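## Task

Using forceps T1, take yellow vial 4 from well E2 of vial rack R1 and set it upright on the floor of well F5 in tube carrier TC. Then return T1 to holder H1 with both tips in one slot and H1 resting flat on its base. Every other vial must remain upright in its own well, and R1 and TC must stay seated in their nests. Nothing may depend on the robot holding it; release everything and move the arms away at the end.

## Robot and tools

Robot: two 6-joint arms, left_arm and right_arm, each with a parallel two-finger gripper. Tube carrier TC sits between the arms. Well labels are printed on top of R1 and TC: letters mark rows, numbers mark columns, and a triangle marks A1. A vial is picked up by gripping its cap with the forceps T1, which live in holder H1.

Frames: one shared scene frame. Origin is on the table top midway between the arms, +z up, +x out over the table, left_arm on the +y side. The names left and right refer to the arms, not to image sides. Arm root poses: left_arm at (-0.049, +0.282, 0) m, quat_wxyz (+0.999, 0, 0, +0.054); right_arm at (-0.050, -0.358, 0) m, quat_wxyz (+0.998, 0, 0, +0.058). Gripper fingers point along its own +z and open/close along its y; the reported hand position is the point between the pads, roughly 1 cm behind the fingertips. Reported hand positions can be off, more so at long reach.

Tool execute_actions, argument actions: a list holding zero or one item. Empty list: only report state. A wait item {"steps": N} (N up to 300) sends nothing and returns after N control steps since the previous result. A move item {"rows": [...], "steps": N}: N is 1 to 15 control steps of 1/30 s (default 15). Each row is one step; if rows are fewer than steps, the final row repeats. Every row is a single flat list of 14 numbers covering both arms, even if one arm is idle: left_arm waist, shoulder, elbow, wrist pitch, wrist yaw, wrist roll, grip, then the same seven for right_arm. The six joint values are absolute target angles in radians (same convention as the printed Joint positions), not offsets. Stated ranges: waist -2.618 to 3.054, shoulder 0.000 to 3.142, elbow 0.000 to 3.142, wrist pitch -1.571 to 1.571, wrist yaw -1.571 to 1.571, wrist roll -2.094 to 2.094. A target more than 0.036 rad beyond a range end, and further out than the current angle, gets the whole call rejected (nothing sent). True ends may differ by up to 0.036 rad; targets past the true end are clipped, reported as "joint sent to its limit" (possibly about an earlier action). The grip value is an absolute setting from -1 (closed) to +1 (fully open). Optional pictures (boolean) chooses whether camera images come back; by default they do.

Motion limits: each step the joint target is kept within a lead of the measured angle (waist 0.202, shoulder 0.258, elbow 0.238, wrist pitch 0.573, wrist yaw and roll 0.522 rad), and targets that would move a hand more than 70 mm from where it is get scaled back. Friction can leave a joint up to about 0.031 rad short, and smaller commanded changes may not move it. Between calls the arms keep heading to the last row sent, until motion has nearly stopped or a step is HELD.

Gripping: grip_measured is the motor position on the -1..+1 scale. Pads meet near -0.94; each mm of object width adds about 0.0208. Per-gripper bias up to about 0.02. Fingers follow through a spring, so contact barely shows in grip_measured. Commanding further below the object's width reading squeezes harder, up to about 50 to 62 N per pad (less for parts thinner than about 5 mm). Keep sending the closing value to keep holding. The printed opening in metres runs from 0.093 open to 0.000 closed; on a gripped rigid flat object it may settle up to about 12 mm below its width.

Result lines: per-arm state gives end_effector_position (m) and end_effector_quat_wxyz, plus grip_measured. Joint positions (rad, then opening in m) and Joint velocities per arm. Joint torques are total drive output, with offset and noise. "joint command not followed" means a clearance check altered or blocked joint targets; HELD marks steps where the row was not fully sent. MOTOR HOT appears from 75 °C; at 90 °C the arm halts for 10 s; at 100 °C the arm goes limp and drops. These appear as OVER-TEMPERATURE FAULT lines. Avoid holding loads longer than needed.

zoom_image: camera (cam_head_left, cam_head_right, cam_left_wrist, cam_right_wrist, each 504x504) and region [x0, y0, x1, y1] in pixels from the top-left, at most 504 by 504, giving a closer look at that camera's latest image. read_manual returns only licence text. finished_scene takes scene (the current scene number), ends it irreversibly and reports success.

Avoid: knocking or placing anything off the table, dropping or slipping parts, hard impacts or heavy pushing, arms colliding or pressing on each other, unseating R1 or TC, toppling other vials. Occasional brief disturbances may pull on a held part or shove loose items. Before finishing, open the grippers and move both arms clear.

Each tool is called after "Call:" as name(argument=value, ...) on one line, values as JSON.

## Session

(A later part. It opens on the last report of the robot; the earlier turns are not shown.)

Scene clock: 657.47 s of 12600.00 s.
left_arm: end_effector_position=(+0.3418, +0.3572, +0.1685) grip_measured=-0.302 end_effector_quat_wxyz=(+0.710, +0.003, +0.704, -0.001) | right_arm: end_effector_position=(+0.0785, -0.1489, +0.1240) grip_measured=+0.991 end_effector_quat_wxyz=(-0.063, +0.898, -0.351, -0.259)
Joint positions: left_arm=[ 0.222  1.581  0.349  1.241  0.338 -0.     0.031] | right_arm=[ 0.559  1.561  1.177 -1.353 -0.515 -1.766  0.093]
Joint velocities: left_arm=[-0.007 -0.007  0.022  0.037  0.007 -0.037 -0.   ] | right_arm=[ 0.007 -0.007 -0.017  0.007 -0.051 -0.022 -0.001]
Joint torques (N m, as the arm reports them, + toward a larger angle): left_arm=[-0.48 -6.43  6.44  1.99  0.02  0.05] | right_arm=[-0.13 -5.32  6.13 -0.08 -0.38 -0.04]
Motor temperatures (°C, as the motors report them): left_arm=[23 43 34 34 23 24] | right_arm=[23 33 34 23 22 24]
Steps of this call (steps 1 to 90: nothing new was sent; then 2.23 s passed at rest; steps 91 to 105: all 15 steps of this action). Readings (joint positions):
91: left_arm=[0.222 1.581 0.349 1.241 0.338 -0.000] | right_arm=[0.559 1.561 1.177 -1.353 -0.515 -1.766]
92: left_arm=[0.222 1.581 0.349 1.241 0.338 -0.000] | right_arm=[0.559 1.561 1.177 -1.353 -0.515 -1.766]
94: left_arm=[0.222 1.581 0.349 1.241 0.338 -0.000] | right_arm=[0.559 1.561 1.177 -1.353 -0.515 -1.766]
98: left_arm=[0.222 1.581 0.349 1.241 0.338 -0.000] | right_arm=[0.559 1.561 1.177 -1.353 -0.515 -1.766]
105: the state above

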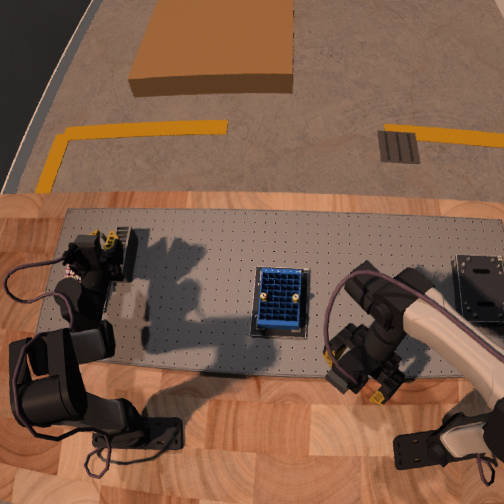

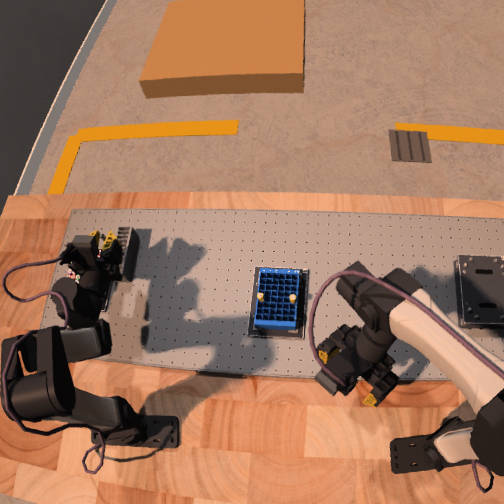

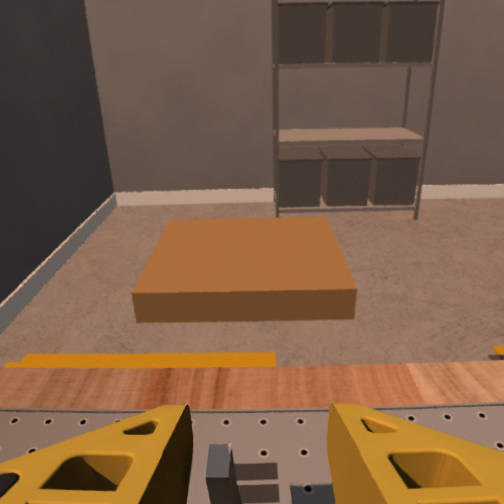

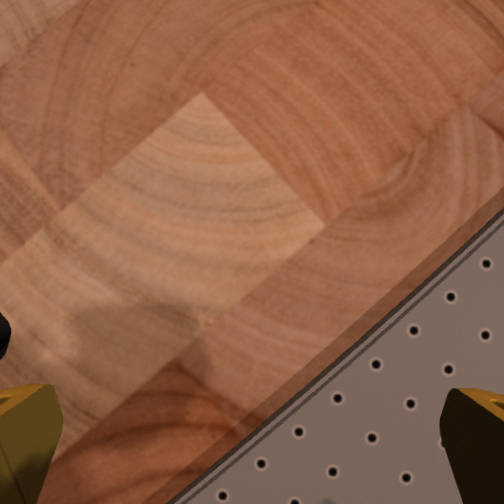

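Call:
execute_actions(actions=[{"rows":[[0.222,1.54,0.349,1.2,0.338,0,-0.1,0.559,1.561,1.177,-1.353,-0.515,-1.766,1],[0.222,1.5,0.349,1.16,0.338,0,-0.1,0.559,1.561,1.177,-1.353,-0.515,-1.766,1],[0.222,1.46,0.349,1.12,0.338,0,-0.1,0.559,1.561,1.177,-1.353,-0.515,-1.766,1],[0.222,1.42,0.349,1.08,0.338,0,-0.1,0.559,1.561,1.177,-1.353,-0.515,-1.766,1],[0.222,1.38,0.349,1.04,0.338,0,-0.1,0.559,1.561,1.177,-1.353,-0.515,-1.766,1],[0.222,1.34,0.349,1.0,0.338,0,-0.1,0.559,1.561,1.177,-1.353,-0.515,-1.766,1],[0.222,1.30,0.349,0.96,0.338,0,-0.1,0.559,1.561,1.177,-1.353,-0.515,-1.766,1],[0.222,1.26,0.349,0.92,0.338,0,-0.1,0.559,1.561,1.177,-1.353,-0.515,-1.766,1],[0.222,1.22,0.349,0.88,0.338,0,-0.1,0.559,1.561,1.177,-1.353,-0.515,-1.766,1],[0.222,1.18,0.349,0.84,0.338,0,-0.1,0.559,1.561,1.177,-1.353,-0.515,-1.766,1],[0.222,1.14,0.349,0.78,0.338,0,-0.1,0.559,1.561,1.177,-1.353,-0.515,-1.766,1],[0.222,1.10,0.349,0.72,0.338,0,-0.1,0.559,1.561,1.177,-1.353,-0.515,-1.766,1],[0.222,1.06,0.349,0.64,0.338,0,-0.1,0.559,1.561,1.177,-1.353,-0.515,-1.766,1],[0.222,1.02,0.349,0.56,0.338,0,-0.1,0.559,1.561,1.177,-1.353,-0.515,-1.766,1],[0.222,0.98,0.349,0.48,0.338,0,-0.1,0.559,1.561,1.177,-1.353,-0.515,-1.766,1]]}])

Scene clock: 665.87 s of 12600.00 s.
left_arm: end_effector_position=(+0.2984, +0.3423, +0.2418) grip_measured=-0.101 end_effector_quat_wxyz=(+0.724, +0.008, +0.690, +0.003) | right_arm: end_effector_position=(+0.0785, -0.1489, +0.1240) grip_measured=+0.991 end_effector_quat_wxyz=(-0.063, +0.898, -0.351, -0.259)
Joint positions: left_arm=[ 0.222  1.055  0.349  0.757  0.338 -0.     0.04 ] | right_arm=[ 0.559  1.561  1.177 -1.353 -0.515 -1.766  0.093]
Joint velocities: left_arm=[-0.012 -1.14   0.007 -1.707  0.022 -0.037  0.   ] | right_arm=[-0.002 -0.012  0.007  0.037 -0.022  0.037 -0.001]
Joint torques (N m, as the arm reports them, + toward a larger angle): left_arm=[-0.75 -3.58  8.68  1.84  0.07  0.01] | right_arm=[ 0.02 -5.55  6.   -0.09 -0.4  -0.01]
Motor temperatures (°C, as the motors report them): left_arm=[23 42 34 34 23 24] | right_arm=[23 33 34 23 22 24]
Steps of this call (steps 1 to 15: the robot went on to your last target; steps 16 to 90: nothing new was sent; then 4.90 s passed at rest; steps 91 to 105: all 15 steps of this action). Readings (joint positions):
91: left_arm=[0.222 1.578 0.349 1.236 0.338 -0.000] | right_arm=[0.559 1.561 1.177 -1.353 -0.515 -1.766]
92: left_arm=[0.222 1.566 0.349 1.218 0.338 -0.000] | right_arm=[0.559 1.561 1.177 -1.353 -0.515 -1.766]
94: left_arm=[0.222 1.511 0.349 1.166 0.338 -0.000] | right_arm=[0.559 1.561 1.177 -1.353 -0.515 -1.766]
98: left_arm=[0.222 1.342 0.349 1.056 0.338 -0.000] | right_arm=[0.559 1.561 1.177 -1.353 -0.515 -1.766]
105: the state above

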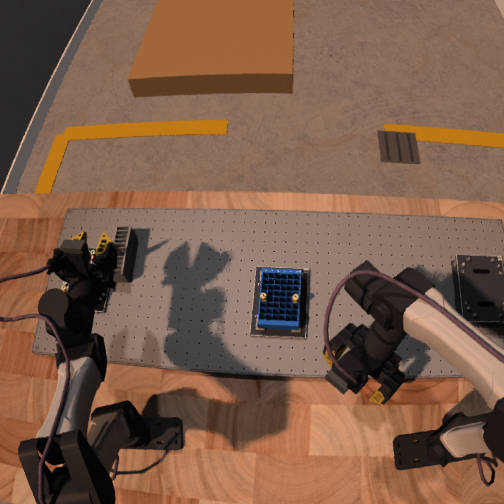

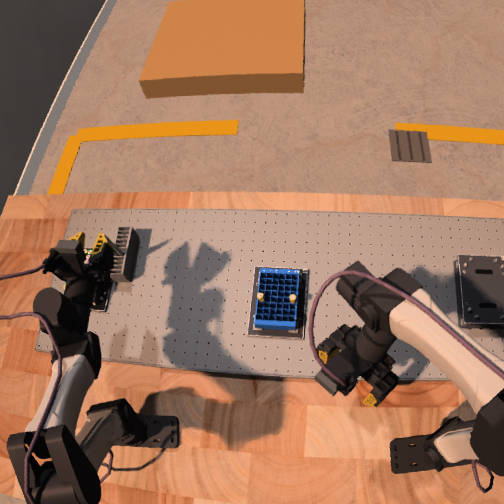

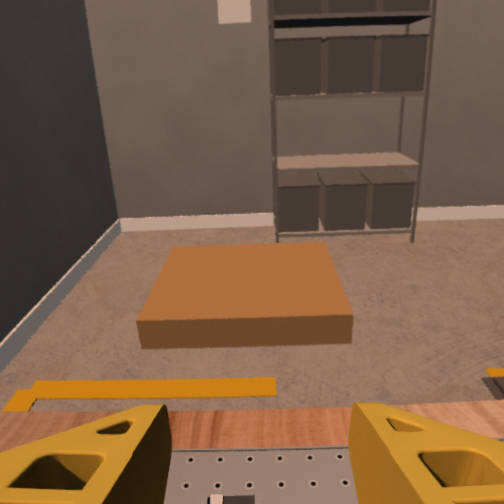

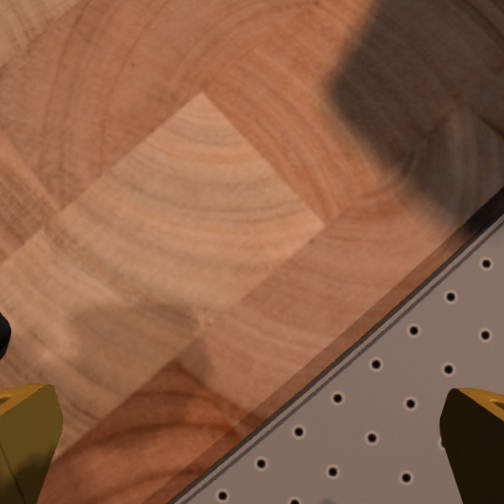

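Pitch down to look.

Call:
execute_actions(actions=[{"rows":[[0.222,0.95,0.349,0.4,0.338,0,-0.1,0.559,1.561,1.177,-1.353,-0.515,-1.766,1],[0.222,0.92,0.349,0.3,0.338,0,-0.1,0.559,1.561,1.177,-1.353,-0.515,-1.766,1],[0.222,0.89,0.349,0.2,0.338,0,-0.1,0.559,1.561,1.177,-1.353,-0.515,-1.766,1],[0.222,0.86,0.349,0.12,0.338,0,-0.1,0.559,1.561,1.177,-1.353,-0.515,-1.766,1],[0.222,0.83,0.349,0.05,0.338,0,-0.1,0.559,1.561,1.177,-1.353,-0.515,-1.766,1],[0.222,0.8,0.349,0.0,0.338,0,-0.1,0.559,1.561,1.177,-1.353,-0.515,-1.766,1]]}])

Scene clock: 669.23 s of 12600.00 s.
left_arm: end_effector_position=(+0.2497, +0.3255, +0.1536) grip_measured=-0.101 end_effector_quat_wxyz=(+0.550, -0.047, +0.832, -0.051) | right_arm: end_effector_position=(+0.0785, -0.1489, +0.1240) grip_measured=+0.991 end_effector_quat_wxyz=(-0.063, +0.898, -0.351, -0.259)
Joint positions: left_arm=[ 0.222  0.809  0.349  0.035  0.338 -0.     0.04 ] | right_arm=[ 0.559  1.561  1.177 -1.353 -0.515 -1.766  0.093]
Joint velocities: left_arm=[-0.002 -0.017  0.017 -0.227 -0.095  0.037  0.   ] | right_arm=[-0.017 -0.017 -0.002 -0.051  0.007  0.022  0.   ]
Joint torques (N m, as the arm reports them, + toward a larger angle): left_arm=[-0.52 -2.3   9.17  1.94  0.12  0.01] | right_arm=[-0.16 -5.6   6.28 -0.06 -0.37 -0.01]
Motor temperatures (°C, as the motors report them): left_arm=[23 42 34 34 23 24] | right_arm=[23 33 34 23 22 24]
Steps of this call (steps 1 to 30: the robot went on to your last target; steps 31 to 86: nothing new was sent; steps 87 to 101: all 15 steps of this action). Readings (joint positions):
87: left_arm=[0.222 0.983 0.349 0.478 0.338 -0.000] | right_arm=[0.559 1.561 1.177 -1.353 -0.515 -1.766]
88: left_arm=[0.222 0.971 0.349 0.450 0.338 -0.000] | right_arm=[0.559 1.561 1.177 -1.353 -0.515 -1.766]
90: left_arm=[0.222 0.925 0.349 0.353 0.338 -0.000] | right_arm=[0.559 1.561 1.177 -1.353 -0.515 -1.766]
94: left_arm=[0.222 0.821 0.349 0.156 0.338 -0.000] | right_arm=[0.559 1.561 1.177 -1.353 -0.515 -1.766]
101: the state above

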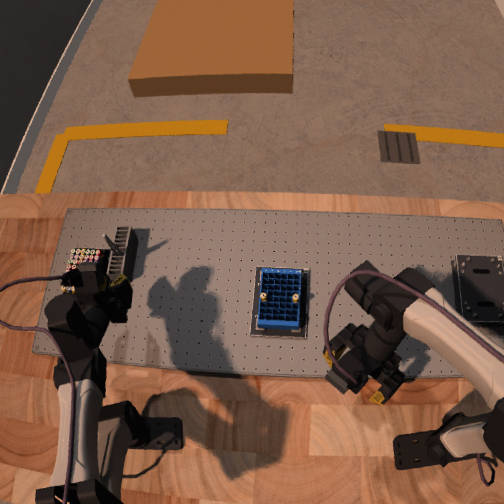

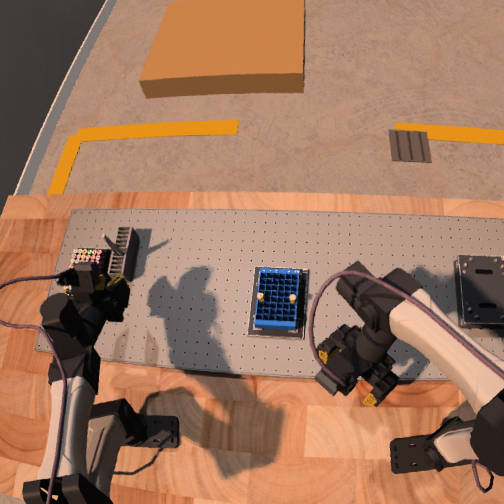

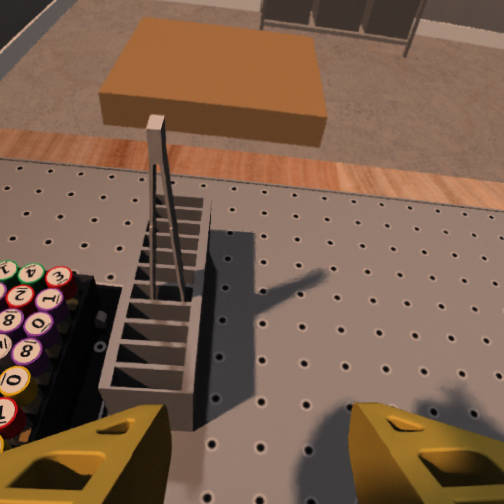

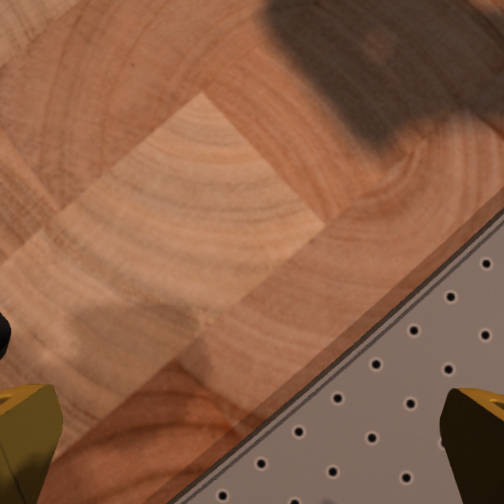

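Call:
zoom_image(camera="cam_head_left", region=[240, 255, 320, 345])

Region (240, 255, 320, 345) of cam_head_left's 504x504 image, scaled by 5.600, with more detail than that image has.

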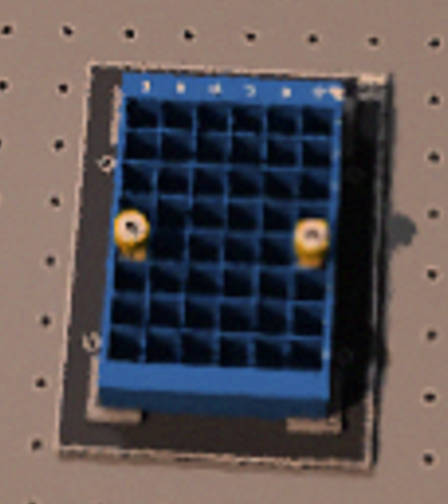

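Call:
finished_scene(scene=1)

The scene is finished: the task was done.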